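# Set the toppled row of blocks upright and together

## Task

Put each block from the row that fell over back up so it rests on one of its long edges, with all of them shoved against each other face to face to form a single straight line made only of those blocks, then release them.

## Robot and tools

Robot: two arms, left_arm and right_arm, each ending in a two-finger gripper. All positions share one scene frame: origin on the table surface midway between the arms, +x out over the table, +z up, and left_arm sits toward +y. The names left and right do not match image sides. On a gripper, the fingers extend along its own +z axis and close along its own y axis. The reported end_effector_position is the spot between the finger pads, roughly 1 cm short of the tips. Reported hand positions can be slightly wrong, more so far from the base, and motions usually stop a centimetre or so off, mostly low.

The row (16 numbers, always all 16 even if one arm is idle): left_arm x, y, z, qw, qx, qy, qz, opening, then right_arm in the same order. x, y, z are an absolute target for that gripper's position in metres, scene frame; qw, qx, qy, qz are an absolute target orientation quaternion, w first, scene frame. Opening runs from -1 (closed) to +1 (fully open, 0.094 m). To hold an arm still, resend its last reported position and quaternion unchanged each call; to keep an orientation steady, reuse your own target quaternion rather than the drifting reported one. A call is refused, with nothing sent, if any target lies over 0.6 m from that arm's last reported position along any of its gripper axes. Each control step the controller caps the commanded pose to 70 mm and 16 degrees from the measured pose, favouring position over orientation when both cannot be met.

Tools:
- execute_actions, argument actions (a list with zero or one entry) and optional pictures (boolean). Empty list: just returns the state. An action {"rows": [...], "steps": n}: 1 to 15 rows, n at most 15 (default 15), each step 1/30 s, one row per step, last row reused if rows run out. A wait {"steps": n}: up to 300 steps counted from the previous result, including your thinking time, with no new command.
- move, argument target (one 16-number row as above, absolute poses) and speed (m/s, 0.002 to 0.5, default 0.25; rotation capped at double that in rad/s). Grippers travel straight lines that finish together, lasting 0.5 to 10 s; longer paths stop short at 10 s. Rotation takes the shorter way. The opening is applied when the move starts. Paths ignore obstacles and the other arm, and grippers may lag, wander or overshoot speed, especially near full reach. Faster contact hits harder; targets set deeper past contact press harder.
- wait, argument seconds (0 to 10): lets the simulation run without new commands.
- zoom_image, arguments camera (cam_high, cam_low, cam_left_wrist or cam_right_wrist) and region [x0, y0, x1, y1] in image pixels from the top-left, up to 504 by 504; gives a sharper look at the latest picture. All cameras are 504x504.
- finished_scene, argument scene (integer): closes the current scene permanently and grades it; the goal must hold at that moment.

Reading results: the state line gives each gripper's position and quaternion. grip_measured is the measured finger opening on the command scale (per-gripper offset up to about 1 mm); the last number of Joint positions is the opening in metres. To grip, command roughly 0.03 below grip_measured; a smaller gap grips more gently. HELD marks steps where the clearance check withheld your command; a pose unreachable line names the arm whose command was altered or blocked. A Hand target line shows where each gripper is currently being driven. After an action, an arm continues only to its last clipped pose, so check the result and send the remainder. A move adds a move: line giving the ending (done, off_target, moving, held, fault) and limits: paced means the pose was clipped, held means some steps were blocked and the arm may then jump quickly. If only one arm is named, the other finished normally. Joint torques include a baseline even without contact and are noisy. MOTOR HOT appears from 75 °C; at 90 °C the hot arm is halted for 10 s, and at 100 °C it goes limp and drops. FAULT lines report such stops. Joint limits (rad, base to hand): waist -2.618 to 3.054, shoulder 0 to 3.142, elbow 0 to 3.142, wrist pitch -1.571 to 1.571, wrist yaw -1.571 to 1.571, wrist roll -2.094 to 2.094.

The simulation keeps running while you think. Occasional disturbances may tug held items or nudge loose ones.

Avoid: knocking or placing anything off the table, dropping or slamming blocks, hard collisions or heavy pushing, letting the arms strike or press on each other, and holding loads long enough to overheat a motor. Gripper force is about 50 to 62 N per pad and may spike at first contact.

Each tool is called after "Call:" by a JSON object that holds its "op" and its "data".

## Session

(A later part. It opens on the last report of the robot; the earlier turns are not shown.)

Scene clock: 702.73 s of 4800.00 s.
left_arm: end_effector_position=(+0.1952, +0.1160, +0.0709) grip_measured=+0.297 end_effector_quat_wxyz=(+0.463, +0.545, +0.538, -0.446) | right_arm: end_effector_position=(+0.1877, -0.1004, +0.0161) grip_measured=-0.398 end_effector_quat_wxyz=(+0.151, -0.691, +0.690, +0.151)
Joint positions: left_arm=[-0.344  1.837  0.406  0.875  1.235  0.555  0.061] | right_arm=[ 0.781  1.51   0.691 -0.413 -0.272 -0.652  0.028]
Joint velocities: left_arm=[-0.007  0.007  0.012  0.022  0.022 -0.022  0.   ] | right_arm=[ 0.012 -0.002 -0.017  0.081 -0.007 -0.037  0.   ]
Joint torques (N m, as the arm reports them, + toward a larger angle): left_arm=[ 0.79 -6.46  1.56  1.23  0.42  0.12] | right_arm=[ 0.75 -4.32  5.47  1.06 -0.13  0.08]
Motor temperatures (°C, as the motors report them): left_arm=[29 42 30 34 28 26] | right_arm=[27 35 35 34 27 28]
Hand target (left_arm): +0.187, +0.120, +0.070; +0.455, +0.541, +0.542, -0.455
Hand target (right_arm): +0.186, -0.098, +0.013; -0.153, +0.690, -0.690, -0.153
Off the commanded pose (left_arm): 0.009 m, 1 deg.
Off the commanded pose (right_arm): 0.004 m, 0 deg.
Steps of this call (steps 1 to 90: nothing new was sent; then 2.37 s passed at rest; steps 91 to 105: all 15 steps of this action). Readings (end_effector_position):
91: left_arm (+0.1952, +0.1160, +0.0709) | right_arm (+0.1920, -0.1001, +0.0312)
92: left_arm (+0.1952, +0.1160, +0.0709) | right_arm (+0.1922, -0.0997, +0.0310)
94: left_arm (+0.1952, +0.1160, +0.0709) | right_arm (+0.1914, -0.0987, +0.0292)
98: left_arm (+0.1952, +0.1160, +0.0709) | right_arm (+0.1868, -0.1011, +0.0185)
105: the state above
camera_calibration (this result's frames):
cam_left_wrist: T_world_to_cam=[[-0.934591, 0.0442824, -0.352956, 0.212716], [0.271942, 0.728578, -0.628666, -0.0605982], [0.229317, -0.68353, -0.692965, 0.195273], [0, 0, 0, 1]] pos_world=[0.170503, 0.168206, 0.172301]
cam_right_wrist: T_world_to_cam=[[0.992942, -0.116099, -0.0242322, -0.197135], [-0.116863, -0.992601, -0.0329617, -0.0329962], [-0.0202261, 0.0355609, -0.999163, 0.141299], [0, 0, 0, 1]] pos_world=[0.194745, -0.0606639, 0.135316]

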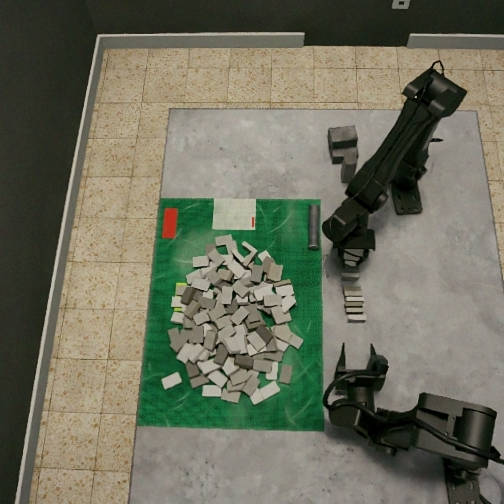

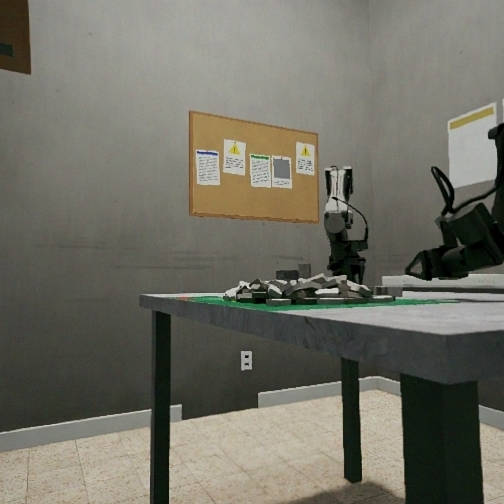

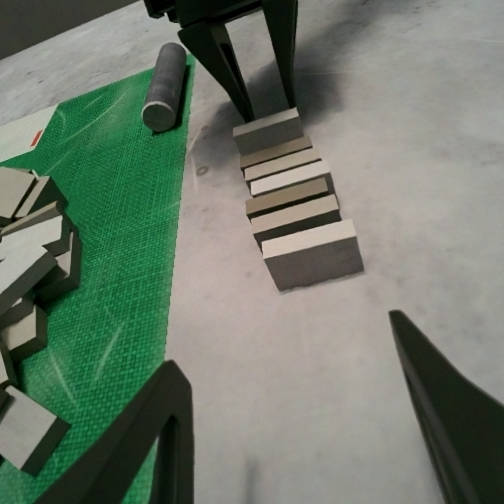

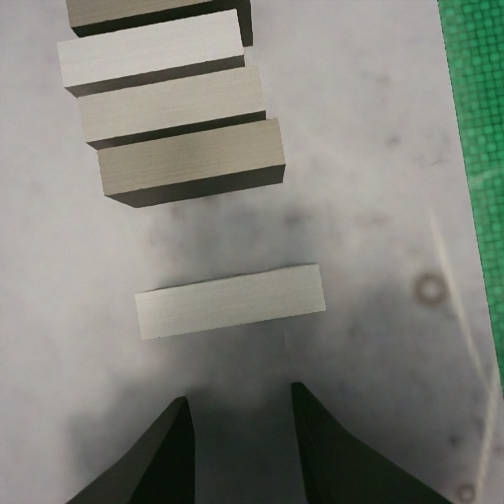

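Call:
{"op": "move", "data": {"target": [0.187,0.12,0.07,0.4545,0.5417,0.5417,-0.4545,0.3, 0.186,-0.070,0.014,0.1530,-0.6903,0.6903,0.1530,-0.4], "speed": 0.012}}

Call:
{"op": "zoom_image", "data": {"camera": "cam_left_wrist", "region": [180, 40, 380, 180]}}

Scene clock: 709.20 s of 4800.00 s.
left_arm: end_effector_position=(+0.1952, +0.1160, +0.0709) grip_measured=+0.297 end_effector_quat_wxyz=(+0.463, +0.545, +0.538, -0.446) | right_arm: end_effector_position=(+0.1840, -0.0803, +0.0130) grip_measured=-0.398 end_effector_quat_wxyz=(+0.149, -0.690, +0.692, +0.149)
Joint positions: left_arm=[-0.344  1.837  0.406  0.875  1.235  0.555  0.061] | right_arm=[ 0.847  1.571  0.737 -0.387 -0.245 -0.586  0.028]
Joint velocities: left_arm=[-0.002 -0.002 -0.002 -0.022 -0.037 -0.037 -0.001] | right_arm=[ 0.002  0.012  0.002  0.022  0.022 -0.022 -0.   ]
Joint torques (N m, as the arm reports them, + toward a larger angle): left_arm=[ 0.81 -6.52  1.53  1.2   0.44  0.11] | right_arm=[ 1.04 -3.57  8.14  1.07 -0.14  0.11]
Motor temperatures (°C, as the motors report them): left_arm=[29 42 30 34 28 26] | right_arm=[27 35 35 34 27 28]
Hand target (left_arm): +0.187, +0.120, +0.070; +0.455, +0.541, +0.542, -0.455
Hand target (right_arm): +0.186, -0.070, +0.014; -0.153, +0.690, -0.690, -0.154
Off the commanded pose (left_arm): 0.009 m, 1 deg.
Off the commanded pose (right_arm): 0.011 m, 1 deg.
After step 90, 0.80 s passed at rest.
move: off_target (right_arm)
camera_calibration (this result's frames):
cam_left_wrist: T_world_to_cam=[[-0.934591, 0.0442824, -0.352956, 0.212716], [0.271942, 0.728578, -0.628666, -0.0605982], [0.229317, -0.68353, -0.692965, 0.195273], [0, 0, 0, 1]] pos_world=[0.170503, 0.168206, 0.172301]
cam_right_wrist: T_world_to_cam=[[0.992451, -0.120182, -0.0244437, -0.191507], [-0.120793, -0.992356, -0.0252585, -0.0129219], [-0.0212212, 0.0280204, -0.999382, 0.137055], [0, 0, 0, 1]] pos_world=[0.191409, -0.0396792, 0.131963]

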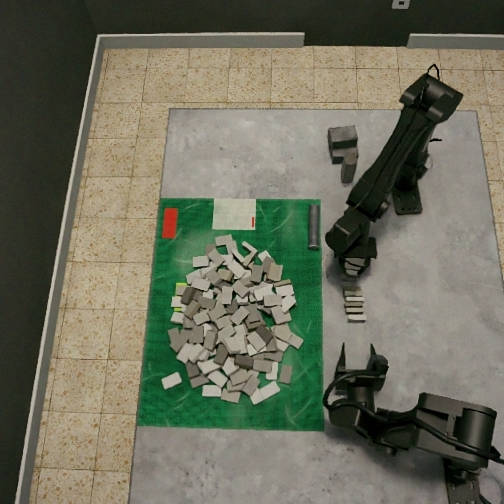

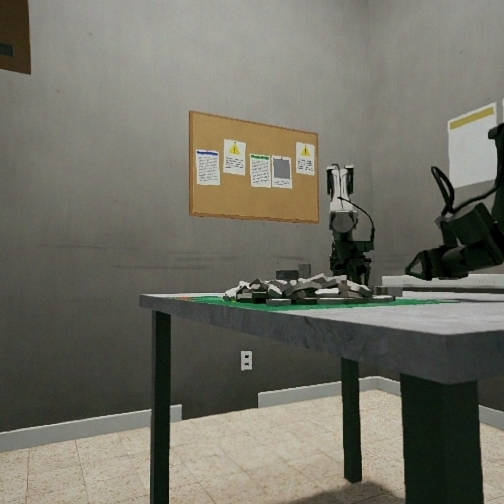

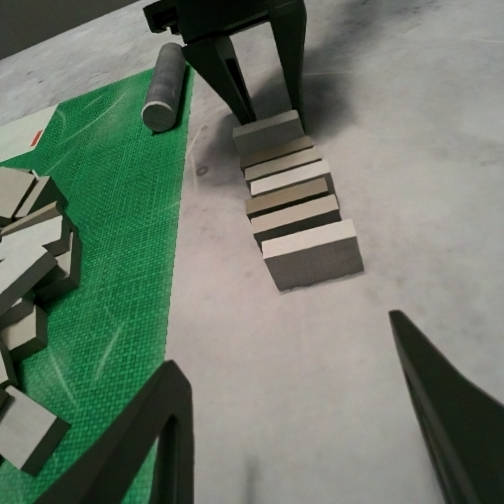

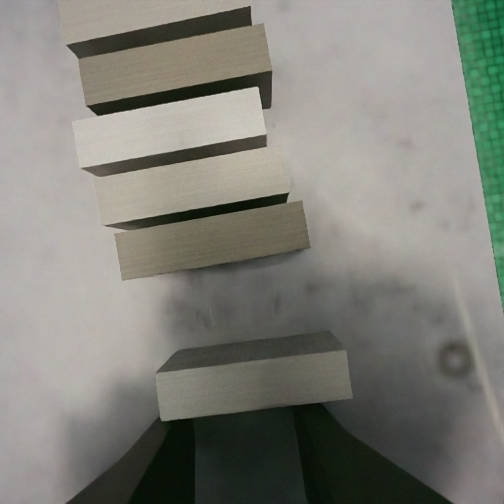

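Region (180, 40, 380, 180) of cam_left_wrist's 504x504 image, scaled by 2.520, with more detail than that image has; it fills the top 353 rows of this view, and the rest is white.

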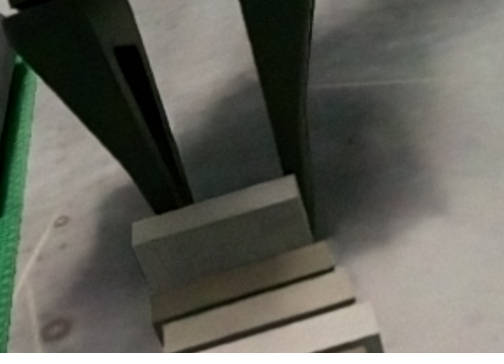

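Call:
{"op": "move", "data": {"target": [0.187,0.12,0.07,0.4545,0.5417,0.5417,-0.4545,0.3, 0.187,-0.052,0.015,0.1530,-0.6903,0.6903,0.1530,-0.4], "speed": 0.008}}

Call:
{"op": "zoom_image", "data": {"camera": "cam_left_wrist", "region": [180, 60, 400, 300]}}

Scene clock: 715.50 s of 4800.00 s.
left_arm: end_effector_position=(+0.1952, +0.1160, +0.0709) grip_measured=+0.297 end_effector_quat_wxyz=(+0.463, +0.545, +0.538, -0.446) | right_arm: end_effector_position=(+0.1850, -0.0634, +0.0132) grip_measured=-0.398 end_effector_quat_wxyz=(+0.147, -0.690, +0.693, +0.148)
Joint positions: left_arm=[-0.344  1.837  0.406  0.875  1.235  0.555  0.061] | right_arm=[ 0.882  1.625  0.795 -0.387 -0.233 -0.552  0.028]
Joint velocities: left_arm=[-0.017  0.007  0.002 -0.051 -0.007  0.007 -0.001] | right_arm=[ 0.002 -0.012  0.022  0.022  0.022  0.007 -0.001]
Joint torques (N m, as the arm reports them, + toward a larger angle): left_arm=[ 0.78 -6.51  1.51  1.23  0.43  0.1 ] | right_arm=[ 0.99 -4.22  8.31  1.07 -0.13  0.09]
Motor temperatures (°C, as the motors report them): left_arm=[29 42 30 34 28 26] | right_arm=[27 35 35 34 27 28]
Hand target (left_arm): +0.187, +0.120, +0.070; +0.455, +0.541, +0.542, -0.455
Hand target (right_arm): +0.187, -0.052, +0.015; -0.153, +0.690, -0.690, -0.153
Off the commanded pose (left_arm): 0.009 m, 1 deg.
Off the commanded pose (right_arm): 0.012 m, 1 deg.
move: off_target (right_arm)
camera_calibration (this result's frames):
cam_left_wrist: T_world_to_cam=[[-0.934591, 0.0442824, -0.352956, 0.212716], [0.271942, 0.728578, -0.628666, -0.0605982], [0.229317, -0.68353, -0.692965, 0.195273], [0, 0, 0, 1]] pos_world=[0.170503, 0.168206, 0.172301]
cam_right_wrist: T_world_to_cam=[[0.992282, -0.121206, -0.0261908, -0.19048], [-0.121774, -0.992329, -0.0213013, 0.00410847], [-0.0234081, 0.0243262, -0.99943, 0.137009], [0, 0, 0, 1]] pos_world=[0.192718, -0.0223434, 0.13203]

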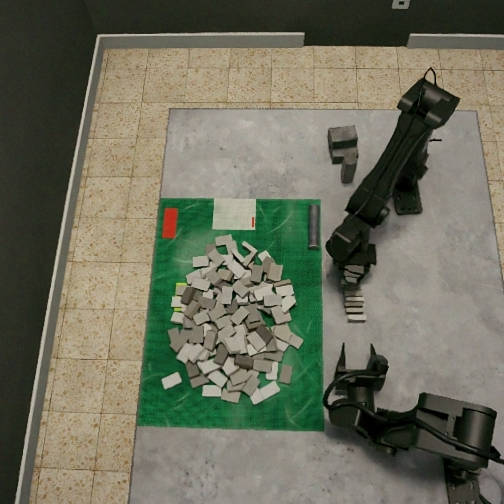

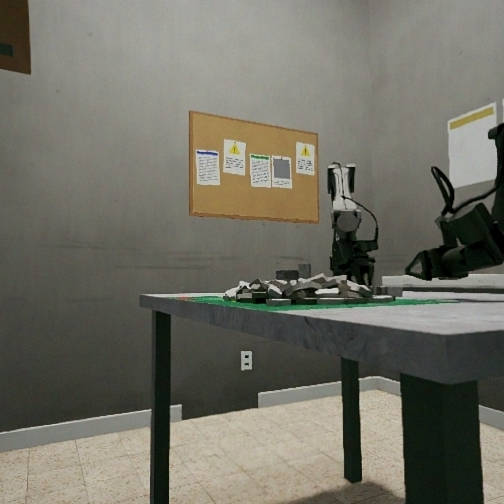

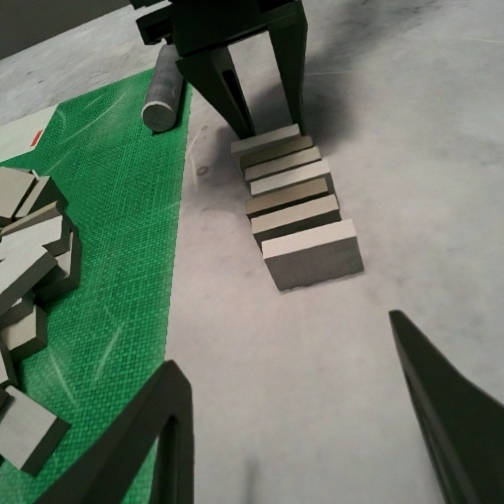

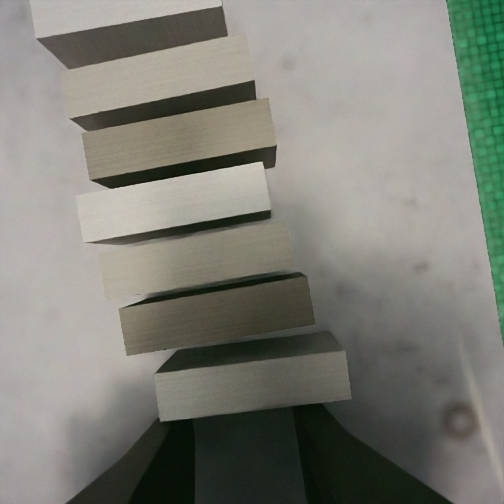

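Region (180, 60, 400, 300) of cam_left_wrist's 504x504 image, scaled by 2.100, with more detail than that image has; it fills the left 462 columns of this view, and the rest is white.

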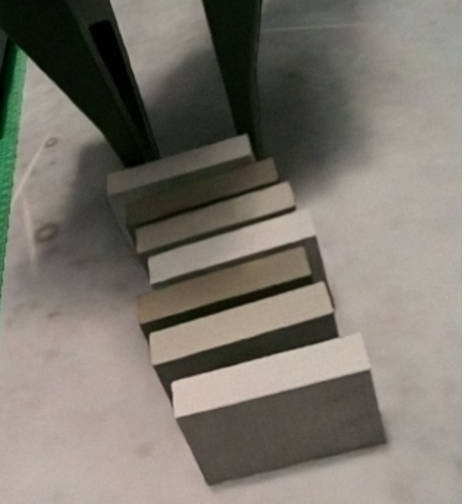

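Call:
{"op": "move", "data": {"target": [0.187,0.12,0.07,0.4545,0.5417,0.5417,-0.4545,0.3, 0.187,-0.038,0.015,0.1530,-0.6903,0.6903,0.1530,-0.4], "speed": 0.006}}

Call:
{"op": "zoom_image", "data": {"camera": "cam_left_wrist", "region": [180, 60, 400, 300]}}

Scene clock: 741.03 s of 4800.00 s.
left_arm: end_effector_position=(+0.1952, +0.1160, +0.0709) grip_measured=+0.297 end_effector_quat_wxyz=(+0.463, +0.545, +0.538, -0.446) | right_arm: end_effector_position=(+0.1860, -0.0507, +0.0133) grip_measured=-0.398 end_effector_quat_wxyz=(+0.147, -0.690, +0.694, +0.146)
Joint positions: left_arm=[-0.344  1.837  0.406  0.875  1.235  0.555  0.061] | right_arm=[ 0.907  1.664  0.838 -0.387 -0.219 -0.527  0.028]
Joint velocities: left_arm=[-0.007 -0.017  0.012 -0.051  0.051 -0.007 -0.   ] | right_arm=[-0.027 -0.012 -0.012 -0.051 -0.066 -0.007 -0.   ]
Joint torques (N m, as the arm reports them, + toward a larger angle): left_arm=[ 0.8  -6.52  1.56  1.22  0.42  0.1 ] | right_arm=[ 1.16 -4.33  8.57  1.09 -0.16  0.1 ]
Motor temperatures (°C, as the motors report them): left_arm=[29 42 30 35 28 26] | right_arm=[27 35 36 34 27 28]
Hand target (left_arm): +0.187, +0.120, +0.070; +0.455, +0.541, +0.542, -0.455
Hand target (right_arm): +0.187, -0.038, +0.015; -0.153, +0.690, -0.690, -0.153
Off the commanded pose (left_arm): 0.009 m, 1 deg.
Off the commanded pose (right_arm): 0.013 m, 1 deg.
After step 90, 18.07 s passed at rest.
move: off_target (right_arm)
camera_calibration (this result's frames):
cam_left_wrist: T_world_to_cam=[[-0.934591, 0.0442824, -0.352956, 0.212716], [0.271942, 0.728578, -0.628666, -0.0605982], [0.229317, -0.68353, -0.692965, 0.195273], [0, 0, 0, 1]] pos_world=[0.170503, 0.168206, 0.172301]
cam_right_wrist: T_world_to_cam=[[0.99214, -0.123011, -0.0229563, -0.189973], [-0.123446, -0.992177, -0.0185956, 0.0170724], [-0.0204892, 0.0212833, -0.999564, 0.136123], [0, 0, 0, 1]] pos_world=[0.193376, -0.00932709, 0.13202]

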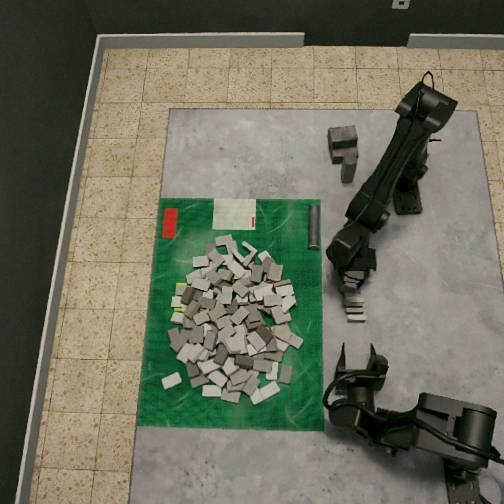

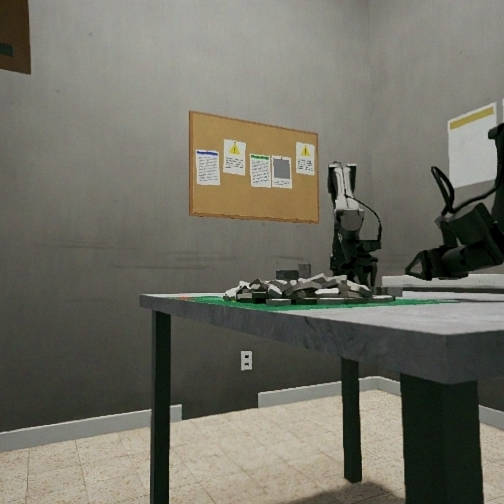

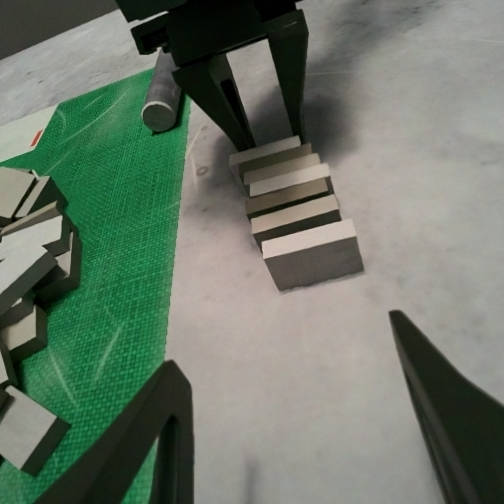

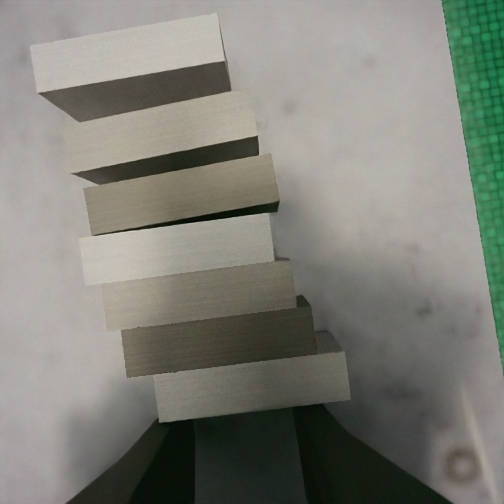

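Region (180, 60, 400, 300) of cam_left_wrist's 504x504 image, scaled by 2.100, with more detail than that image has; it fills the left 462 columns of this view, and the rest is white.

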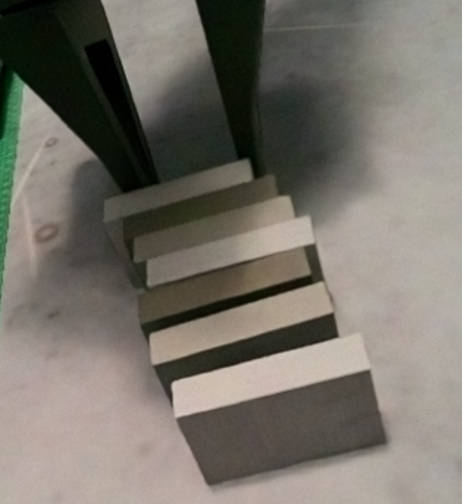

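Call:
{"op": "execute_actions", "data": {"actions": []}}

Scene clock: 751.33 s of 4800.00 s.
left_arm: end_effector_position=(+0.1952, +0.1160, +0.0709) grip_measured=+0.297 end_effector_quat_wxyz=(+0.463, +0.545, +0.538, -0.446) | right_arm: end_effector_position=(+0.1860, -0.0507, +0.0133) grip_measured=-0.398 end_effector_quat_wxyz=(+0.147, -0.690, +0.694, +0.146)
Joint positions: left_arm=[-0.344  1.837  0.406  0.875  1.235  0.555  0.061] | right_arm=[ 0.907  1.664  0.838 -0.387 -0.219 -0.527  0.028]
Joint velocities: left_arm=[-0.017  0.002  0.022 -0.022  0.022  0.007 -0.001] | right_arm=[-0.007 -0.002 -0.002 -0.051  0.066 -0.095 -0.001]
Joint torques (N m, as the arm reports them, + toward a larger angle): left_arm=[ 0.84 -6.49  1.54  1.2   0.41  0.09] | right_arm=[ 1.1  -4.44  8.48  1.1  -0.15  0.13]
Motor temperatures (°C, as the motors report them): left_arm=[29 42 30 35 28 26] | right_arm=[27 35 36 34 27 28]
Hand target (left_arm): +0.187, +0.120, +0.070; +0.455, +0.541, +0.542, -0.455
Hand target (right_arm): +0.187, -0.038, +0.015; -0.153, +0.690, -0.691, -0.153
Off the commanded pose (left_arm): 0.009 m, 1 deg.
Off the commanded pose (right_arm): 0.013 m, 1 deg.
Steps of this call (steps 1 to 90: nothing new was sent; then 7.30 s passed at rest). Readings (end_effector_position):
1: left_arm (+0.1952, +0.1160, +0.0709) | right_arm (+0.1860, -0.0507, +0.0133)
2: left_arm (+0.1952, +0.1160, +0.0709) | right_arm (+0.1860, -0.0507, +0.0133)
4: left_arm (+0.1952, +0.1160, +0.0709) | right_arm (+0.1860, -0.0507, +0.0133)
8: left_arm (+0.1952, +0.1160, +0.0709) | right_arm (+0.1860, -0.0507, +0.0133)
90: the state above
camera_calibration (this result's frames):
cam_left_wrist: T_world_to_cam=[[-0.934591, 0.0442824, -0.352956, 0.212716], [0.271942, 0.728578, -0.628666, -0.0605982], [0.229317, -0.68353, -0.692965, 0.195273], [0, 0, 0, 1]] pos_world=[0.170503, 0.168206, 0.172301]
cam_right_wrist: T_world_to_cam=[[0.992093, -0.123357, -0.0231098, -0.18998], [-0.123795, -0.992134, -0.0185773, 0.0171392], [-0.0206363, 0.0212913, -0.99956, 0.136151], [0, 0, 0, 1]] pos_world=[0.193409, -0.00932978, 0.132019]

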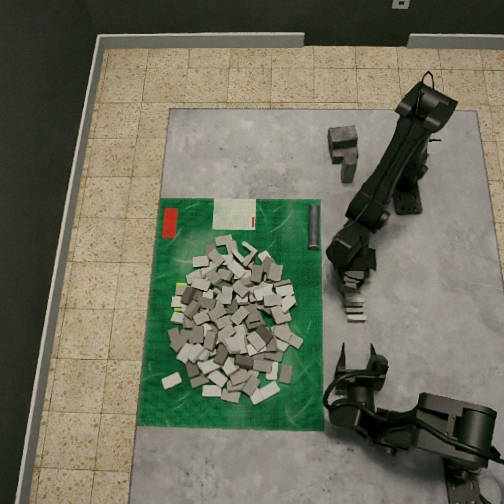

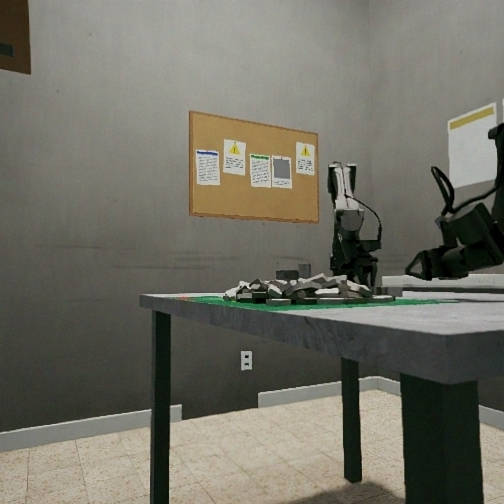

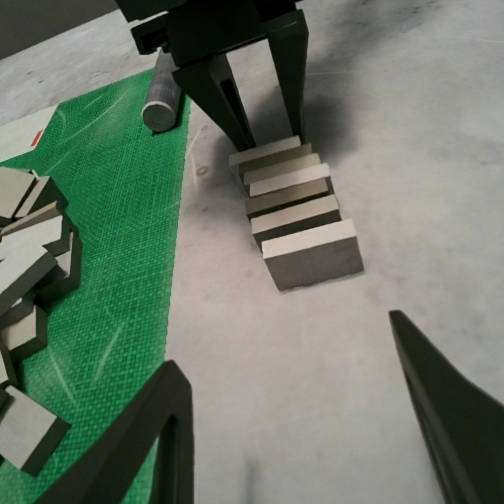

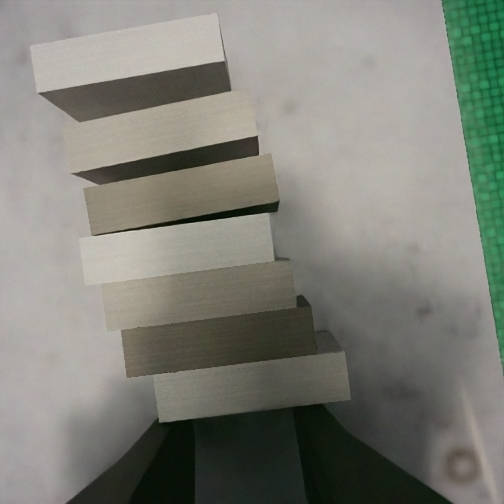

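Call:
{"op": "move", "data": {"target": [0.187,0.12,0.07,0.4545,0.5417,0.5417,-0.4545,0.3,0.187,-0.031,0.015,0.1530,-0.6903,0.6903,0.1530,-0.4], "speed": 0.007}}

Scene clock: 755.97 s of 4800.00 s.
left_arm: end_effector_position=(+0.1952, +0.1160, +0.0709) grip_measured=+0.297 end_effector_quat_wxyz=(+0.463, +0.545, +0.538, -0.446) | right_arm: end_effector_position=(+0.1864, -0.0455, +0.0133) grip_measured=-0.398 end_effector_quat_wxyz=(+0.146, -0.690, +0.694, +0.143)
Joint positions: left_arm=[-0.344  1.837  0.406  0.875  1.235  0.555  0.061] | right_arm=[ 0.919  1.682  0.86  -0.393 -0.21  -0.516  0.028]
Joint velocities: left_arm=[-0.012  0.002 -0.002  0.051  0.007  0.007 -0.   ] | right_arm=[ 0.007 -0.007 -0.007  0.066  0.007 -0.051  0.   ]
Joint torques (N m, as the arm reports them, + toward a larger angle): left_arm=[ 0.82 -6.44  1.55  1.22  0.45  0.11] | right_arm=[ 1.14 -4.35  8.62  1.14 -0.19  0.12]
Motor temperatures (°C, as the motors report them): left_arm=[29 42 30 35 28 26] | right_arm=[27 35 36 34 27 28]
Hand target (left_arm): +0.187, +0.120, +0.070; +0.455, +0.541, +0.542, -0.455
Hand target (right_arm): +0.187, -0.031, +0.015; -0.153, +0.690, -0.690, -0.153
Off the commanded pose (left_arm): 0.009 m, 1 deg.
Off the commanded pose (right_arm): 0.015 m, 1 deg.
move: off_target (right_arm)
camera_calibration (this result's frames):
cam_left_wrist: T_world_to_cam=[[-0.934591, 0.0442824, -0.352956, 0.212716], [0.271942, 0.728578, -0.628666, -0.0605982], [0.229317, -0.68353, -0.692965, 0.195273], [0, 0, 0, 1]] pos_world=[0.170503, 0.168206, 0.172301]
cam_right_wrist: T_world_to_cam=[[0.992047, -0.124274, -0.0199678, -0.189843], [-0.124553, -0.992123, -0.0133965, 0.0225015], [-0.0181457, 0.015777, -0.999711, 0.135313], [0, 0, 0, 1]] pos_world=[0.193591, -0.00340305, 0.131785]

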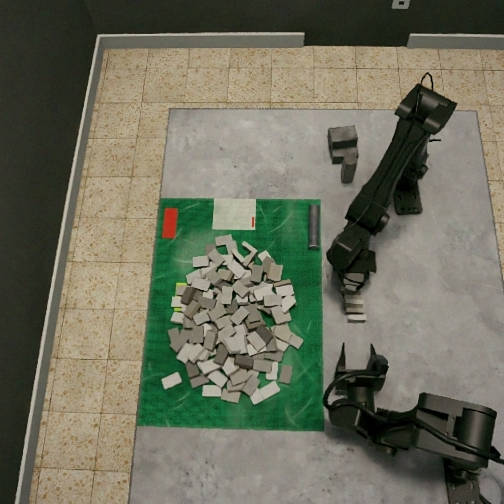

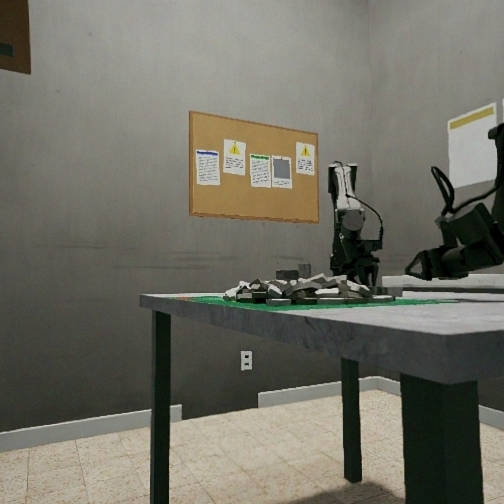

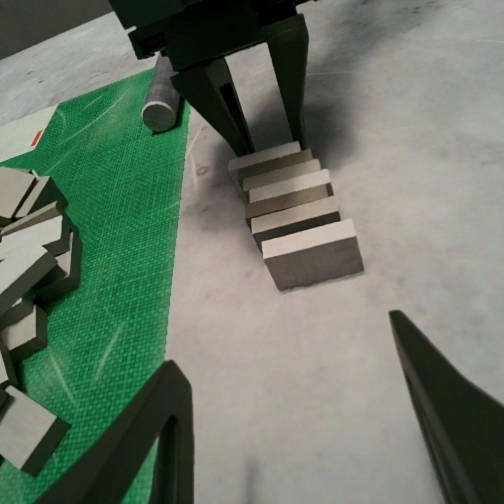

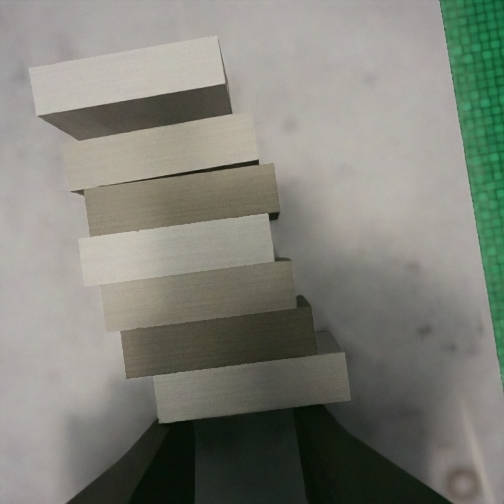

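Call:
{"op": "zoom_image", "data": {"camera": "cam_right_wrist", "region": [0, 20, 380, 440]}}

Region (0, 20, 380, 440) of cam_right_wrist's 504x504 image, scaled by 1.200, with more detail than that image has; it fills the left 456 columns of this view, and the rest is white.

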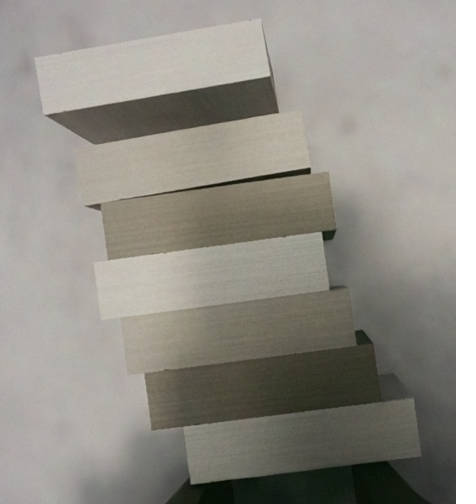

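Call:
{"op": "move", "data": {"target": [0.187,0.12,0.07,0.4545,0.5417,0.5417,-0.4545,0.3,0.187,-0.021,0.015,0.1530,-0.6903,0.6903,0.1530,-0.4], "speed": 0.008}}

Scene clock: 789.27 s of 4800.00 s.
left_arm: end_effector_position=(+0.1952, +0.1160, +0.0709) grip_measured=+0.297 end_effector_quat_wxyz=(+0.463, +0.545, +0.538, -0.446) | right_arm: end_effector_position=(+0.1868, -0.0376, +0.0133) grip_measured=-0.398 end_effector_quat_wxyz=(+0.143, -0.690, +0.696, +0.140)
Joint positions: left_arm=[-0.344  1.837  0.406  0.875  1.235  0.555  0.061] | right_arm=[ 0.935  1.709  0.895 -0.403 -0.2   -0.5    0.028]
Joint velocities: left_arm=[ 0.002 -0.002 -0.012 -0.11  -0.037  0.022  0.   ] | right_arm=[ 0.007  0.022 -0.007 -0.051 -0.081 -0.022  0.   ]
Joint torques (N m, as the arm reports them, + toward a larger angle): left_arm=[ 0.83 -6.52  1.48  1.2   0.43  0.1 ] | right_arm=[ 1.28 -4.47  8.65  1.23 -0.24  0.11]
Motor temperatures (°C, as the motors report them): left_arm=[29 41 30 35 28 26] | right_arm=[27 35 37 34 27 28]
Hand target (left_arm): +0.187, +0.120, +0.070; +0.455, +0.541, +0.542, -0.455
Hand target (right_arm): +0.187, -0.022, +0.015; -0.153, +0.690, -0.690, -0.153
Off the commanded pose (left_arm): 0.009 m, 1 deg.
Off the commanded pose (right_arm): 0.017 m, 2 deg.
After step 90, 27.00 s passed at rest.
move: off_target (right_arm)
camera_calibration (this result's frames):
cam_left_wrist: T_world_to_cam=[[-0.934591, 0.0442824, -0.352956, 0.212716], [0.271942, 0.728578, -0.628666, -0.0605982], [0.229317, -0.68353, -0.692965, 0.195273], [0, 0, 0, 1]] pos_world=[0.170503, 0.168206, 0.172301]
cam_right_wrist: T_world_to_cam=[[0.991764, -0.126675, -0.0189096, -0.189278], [-0.1268, -0.991913, -0.00556173, 0.0306186], [-0.0180522, 0.00791367, -0.999806, 0.134887], [0, 0, 0, 1]] pos_world=[0.194037, 0.00532664, 0.131452]

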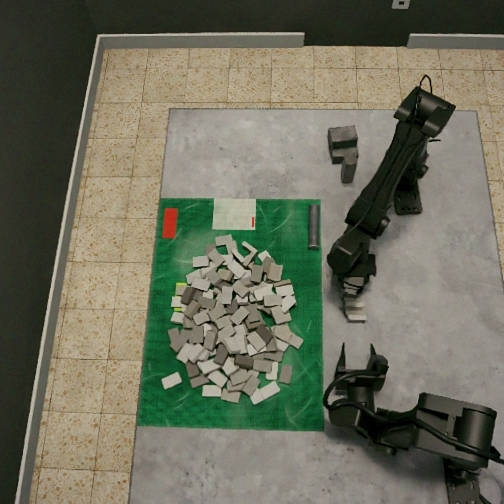

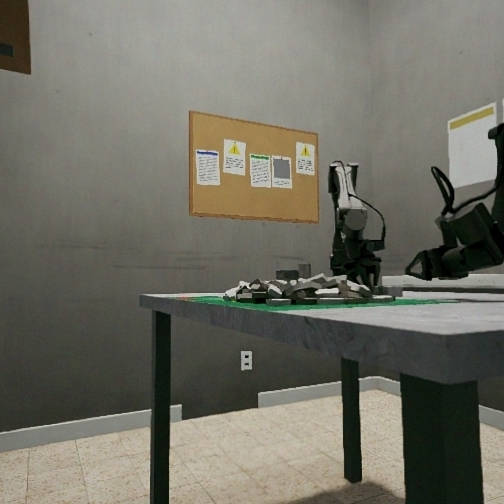

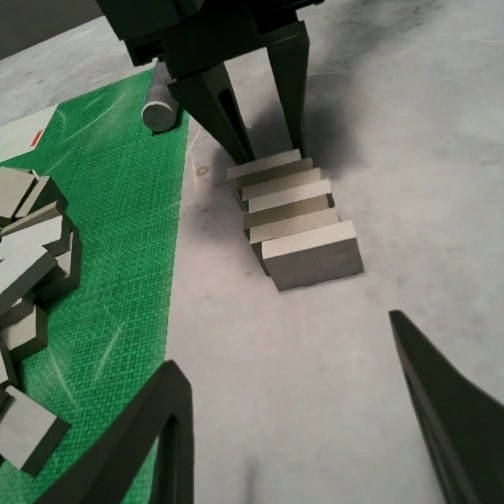

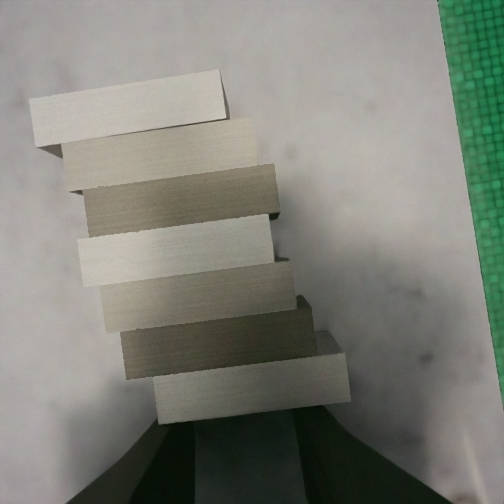

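Call:
{"op": "move", "data": {"target": [0.175,0.095,0.03,0.4545,0.5417,0.5417,-0.4545,0.8,0.187,-0.078,0.07,0.1530,-0.6903,0.6903,0.1530,-0.4], "speed": 0.03}}

Scene clock: 811.53 s of 4800.00 s.
left_arm: end_effector_position=(+0.1844, +0.0931, +0.0365) grip_measured=+0.797 end_effector_quat_wxyz=(+0.469, +0.547, +0.529, -0.447) | right_arm: end_effector_position=(+0.1883, -0.0756, +0.0636) grip_measured=-0.398 end_effector_quat_wxyz=(+0.147, -0.689, +0.694, +0.147)
Joint positions: left_arm=[-0.445  2.118  0.38   1.333  1.155  0.414  0.084] | right_arm=[ 0.847  1.496  0.895 -0.624 -0.241 -0.583  0.028]
Joint velocities: left_arm=[-0.017 -0.012 -0.012 -0.007  0.007  0.037 -0.001] | right_arm=[ 0.012 -0.032 -0.017 -0.022 -0.007  0.007  0.   ]
Joint torques (N m, as the arm reports them, + toward a larger angle): left_arm=[-0.77 -4.74  0.03  1.6   0.11 -0.07] | right_arm=[-0.59 -7.78  6.3   0.78 -0.25 -0.15]
Motor temperatures (°C, as the motors report them): left_arm=[29 41 30 35 28 26] | right_arm=[27 36 37 34 27 28]
Hand target (left_arm): +0.176, +0.094, +0.029; +0.455, +0.541, +0.541, -0.455
Hand target (right_arm): +0.187, -0.078, +0.070; -0.153, +0.690, -0.691, -0.152
Off the commanded pose (left_arm): 0.012 m, 2 deg.
Off the commanded pose (right_arm): 0.007 m, 1 deg.
After step 90, 16.53 s passed at rest.
move: off_target (left_arm)
camera_calibration (this result's frames):
cam_left_wrist: T_world_to_cam=[[-0.928648, 0.0452963, -0.368186, 0.19088], [0.286826, 0.717096, -0.63522, -0.0640418], [0.235251, -0.695501, -0.678922, 0.15773], [0, 0, 0, 1]] pos_world=[0.158523, 0.146979, 0.136685]
cam_right_wrist: T_world_to_cam=[[0.991908, -0.12461, -0.0243117, -0.19416], [-0.125083, -0.991964, -0.0189961, -0.00607563], [-0.0217493, 0.0218834, -0.999524, 0.187255], [0, 0, 0, 1]] pos_world=[0.195902, -0.0343189, 0.18233]

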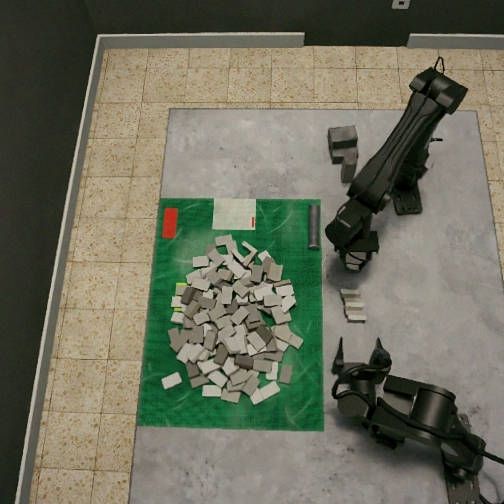

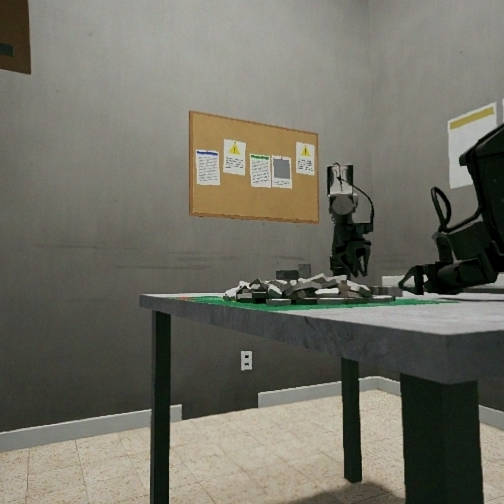

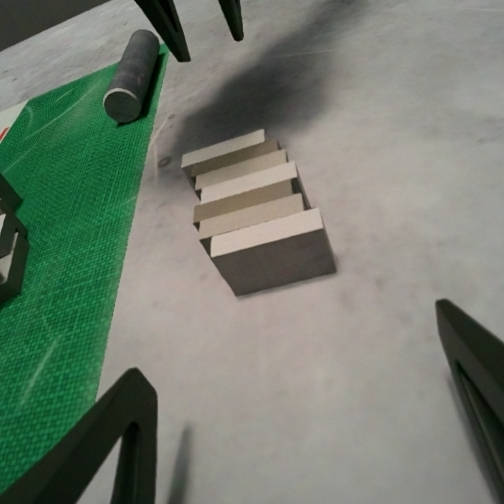

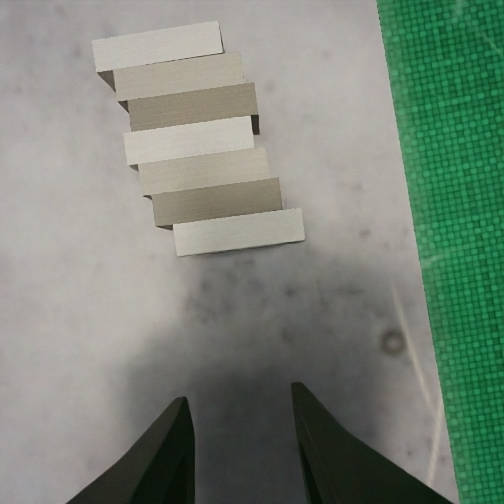

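Call:
{"op": "move", "data": {"target": [0.184,0.09,0.017,0.4545,0.5417,0.5417,-0.4545,0.8,0.187,-0.078,0.07,0.1530,-0.6903,0.6903,0.1530,-0.4], "speed": 0.015}}

Scene clock: 820.50 s of 4800.00 s.
left_arm: end_effector_position=(+0.1825, +0.0934, +0.0289) grip_measured=+0.797 end_effector_quat_wxyz=(+0.469, +0.543, +0.530, -0.452) | right_arm: end_effector_position=(+0.1879, -0.0758, +0.0636) grip_measured=-0.398 end_effector_quat_wxyz=(+0.146, -0.689, +0.694, +0.147)
Joint positions: left_arm=[-0.445  2.181  0.38   1.412  1.16   0.39   0.084] | right_arm=[ 0.847  1.496  0.895 -0.625 -0.242 -0.583  0.028]
Joint velocities: left_arm=[ 0.017 -0.007 -0.002 -0.051 -0.022  0.022 -0.001] | right_arm=[ 0.017 -0.007  0.017  0.007 -0.066  0.007  0.   ]
Joint torques (N m, as the arm reports them, + toward a larger angle): left_arm=[-0.98 -3.65  2.84  1.21  0.01  0.14] | right_arm=[-0.59 -7.72  6.16  0.79 -0.23 -0.12]
Motor temperatures (°C, as the motors report them): left_arm=[29 40 30 35 28 26] | right_arm=[27 36 36 34 27 28]
Hand target (left_arm): +0.184, +0.090, +0.017; +0.455, +0.542, +0.542, -0.455
Hand target (right_arm): +0.187, -0.078, +0.070; -0.153, +0.690, -0.690, -0.153
Off the commanded pose (left_arm): 0.013 m, 2 deg.
Off the commanded pose (right_arm): 0.007 m, 1 deg.
After step 90, 4.23 s passed at rest.
move: off_target (left_arm)
camera_calibration (this result's frames):
cam_left_wrist: T_world_to_cam=[[-0.932332, 0.0434325, -0.358985, 0.186916], [0.280919, 0.712095, -0.643432, -0.0667688], [0.227685, -0.700738, -0.67611, 0.1551], [0, 0, 0, 1]] pos_world=[0.157711, 0.148112, 0.129003]
cam_right_wrist: T_world_to_cam=[[0.992012, -0.123542, -0.025502, -0.193716], [-0.124031, -0.992105, -0.018557, -0.0064604], [-0.0230081, 0.0215718, -0.999503, 0.187414], [0, 0, 0, 1]] pos_world=[0.195679, -0.0343843, 0.182261]

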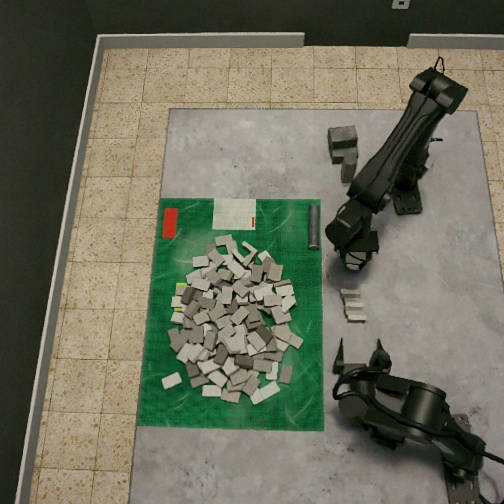

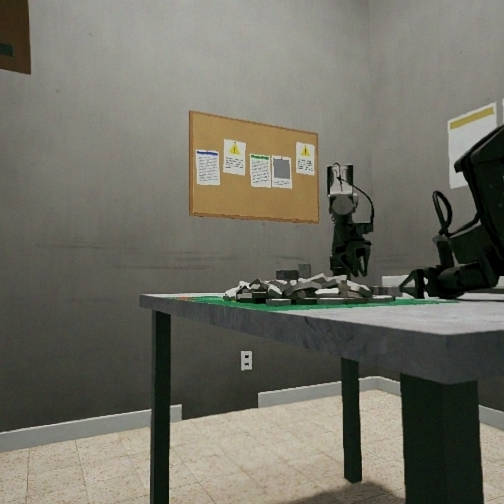

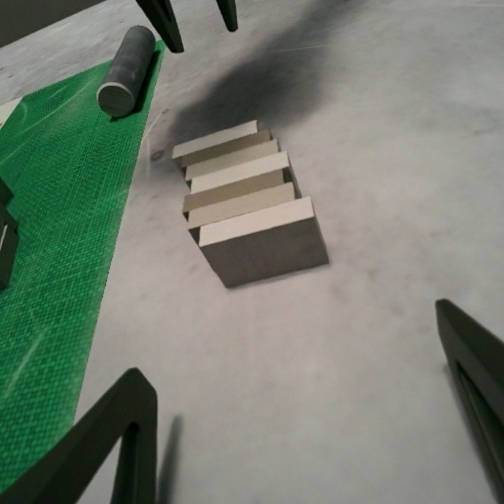

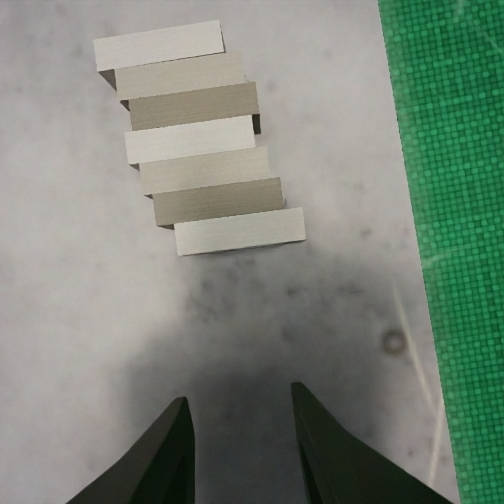

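Call:
{"op": "move", "data": {"target": [0.196,0.088,0.010,0.4545,0.5417,0.5417,-0.4545,0.8,0.187,-0.078,0.07,0.1530,-0.6903,0.6903,0.1530,-0.4], "speed": 0.012}}

Scene clock: 825.27 s of 4800.00 s.
left_arm: end_effector_position=(+0.1829, +0.0892, +0.0305) grip_measured=+0.798 end_effector_quat_wxyz=(+0.464, +0.551, +0.510, -0.471) | right_arm: end_effector_position=(+0.1879, -0.0758, +0.0636) grip_measured=-0.398 end_effector_quat_wxyz=(+0.146, -0.689, +0.694, +0.147)
Joint positions: left_arm=[-0.445  2.209  0.422  1.416  1.217  0.381  0.084] | right_arm=[ 0.847  1.496  0.895 -0.625 -0.242 -0.583  0.028]
Joint velocities: left_arm=[-0.002 -0.002 -0.002 -0.037 -0.051 -0.037 -0.   ] | right_arm=[-0.002 -0.002 -0.022 -0.037 -0.022  0.007  0.001]
Joint torques (N m, as the arm reports them, + toward a larger angle): left_arm=[ 0.3  -3.45  3.24  0.92 -0.43  0.35] | right_arm=[-0.59 -7.72  6.18  0.81 -0.25 -0.12]
Motor temperatures (°C, as the motors report them): left_arm=[29 40 30 35 28 26] | right_arm=[27 36 36 34 27 28]
Hand target (left_arm): +0.195, +0.090, +0.011; +0.455, +0.542, +0.541, -0.455
Hand target (right_arm): +0.187, -0.078, +0.070; -0.153, +0.690, -0.690, -0.153
Off the commanded pose (left_arm): 0.024 m, 4 deg.
Off the commanded pose (right_arm): 0.007 m, 1 deg.
move: off_target (left_arm)
camera_calibration (this result's frames):
cam_left_wrist: T_world_to_cam=[[-0.928906, 0.08218, -0.361083, 0.183966], [0.317315, 0.679308, -0.661704, -0.066003], [0.190907, -0.729237, -0.65709, 0.161826], [0, 0, 0, 1]] pos_world=[0.160937, 0.147727, 0.129087]
cam_right_wrist: T_world_to_cam=[[0.992012, -0.123542, -0.025502, -0.193716], [-0.124031, -0.992105, -0.018557, -0.0064604], [-0.0230081, 0.0215718, -0.999503, 0.187414], [0, 0, 0, 1]] pos_world=[0.195679, -0.0343843, 0.182261]

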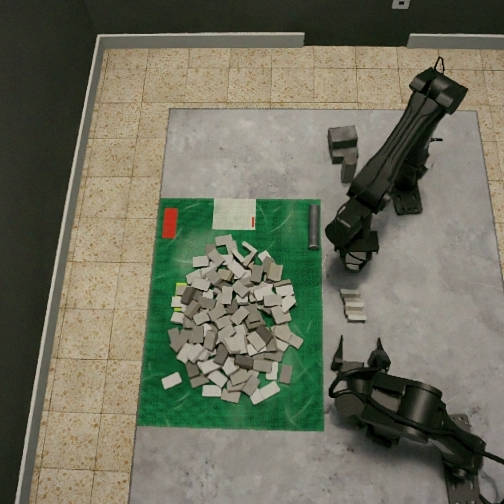

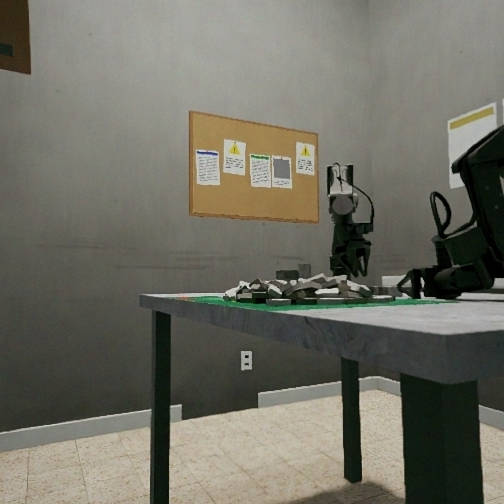

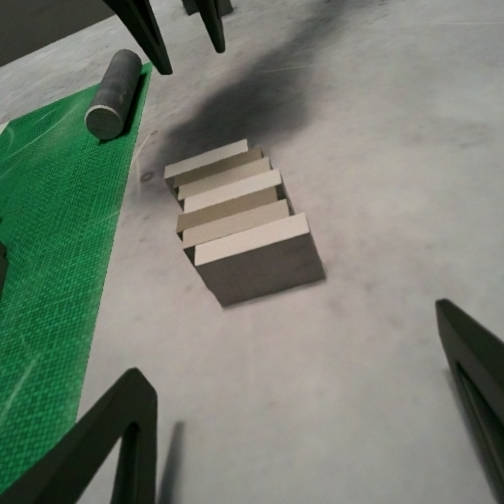

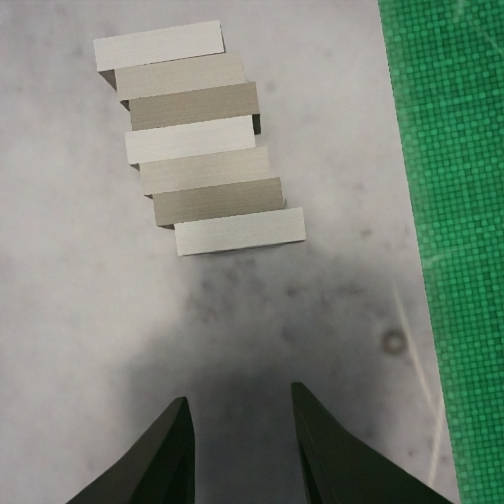

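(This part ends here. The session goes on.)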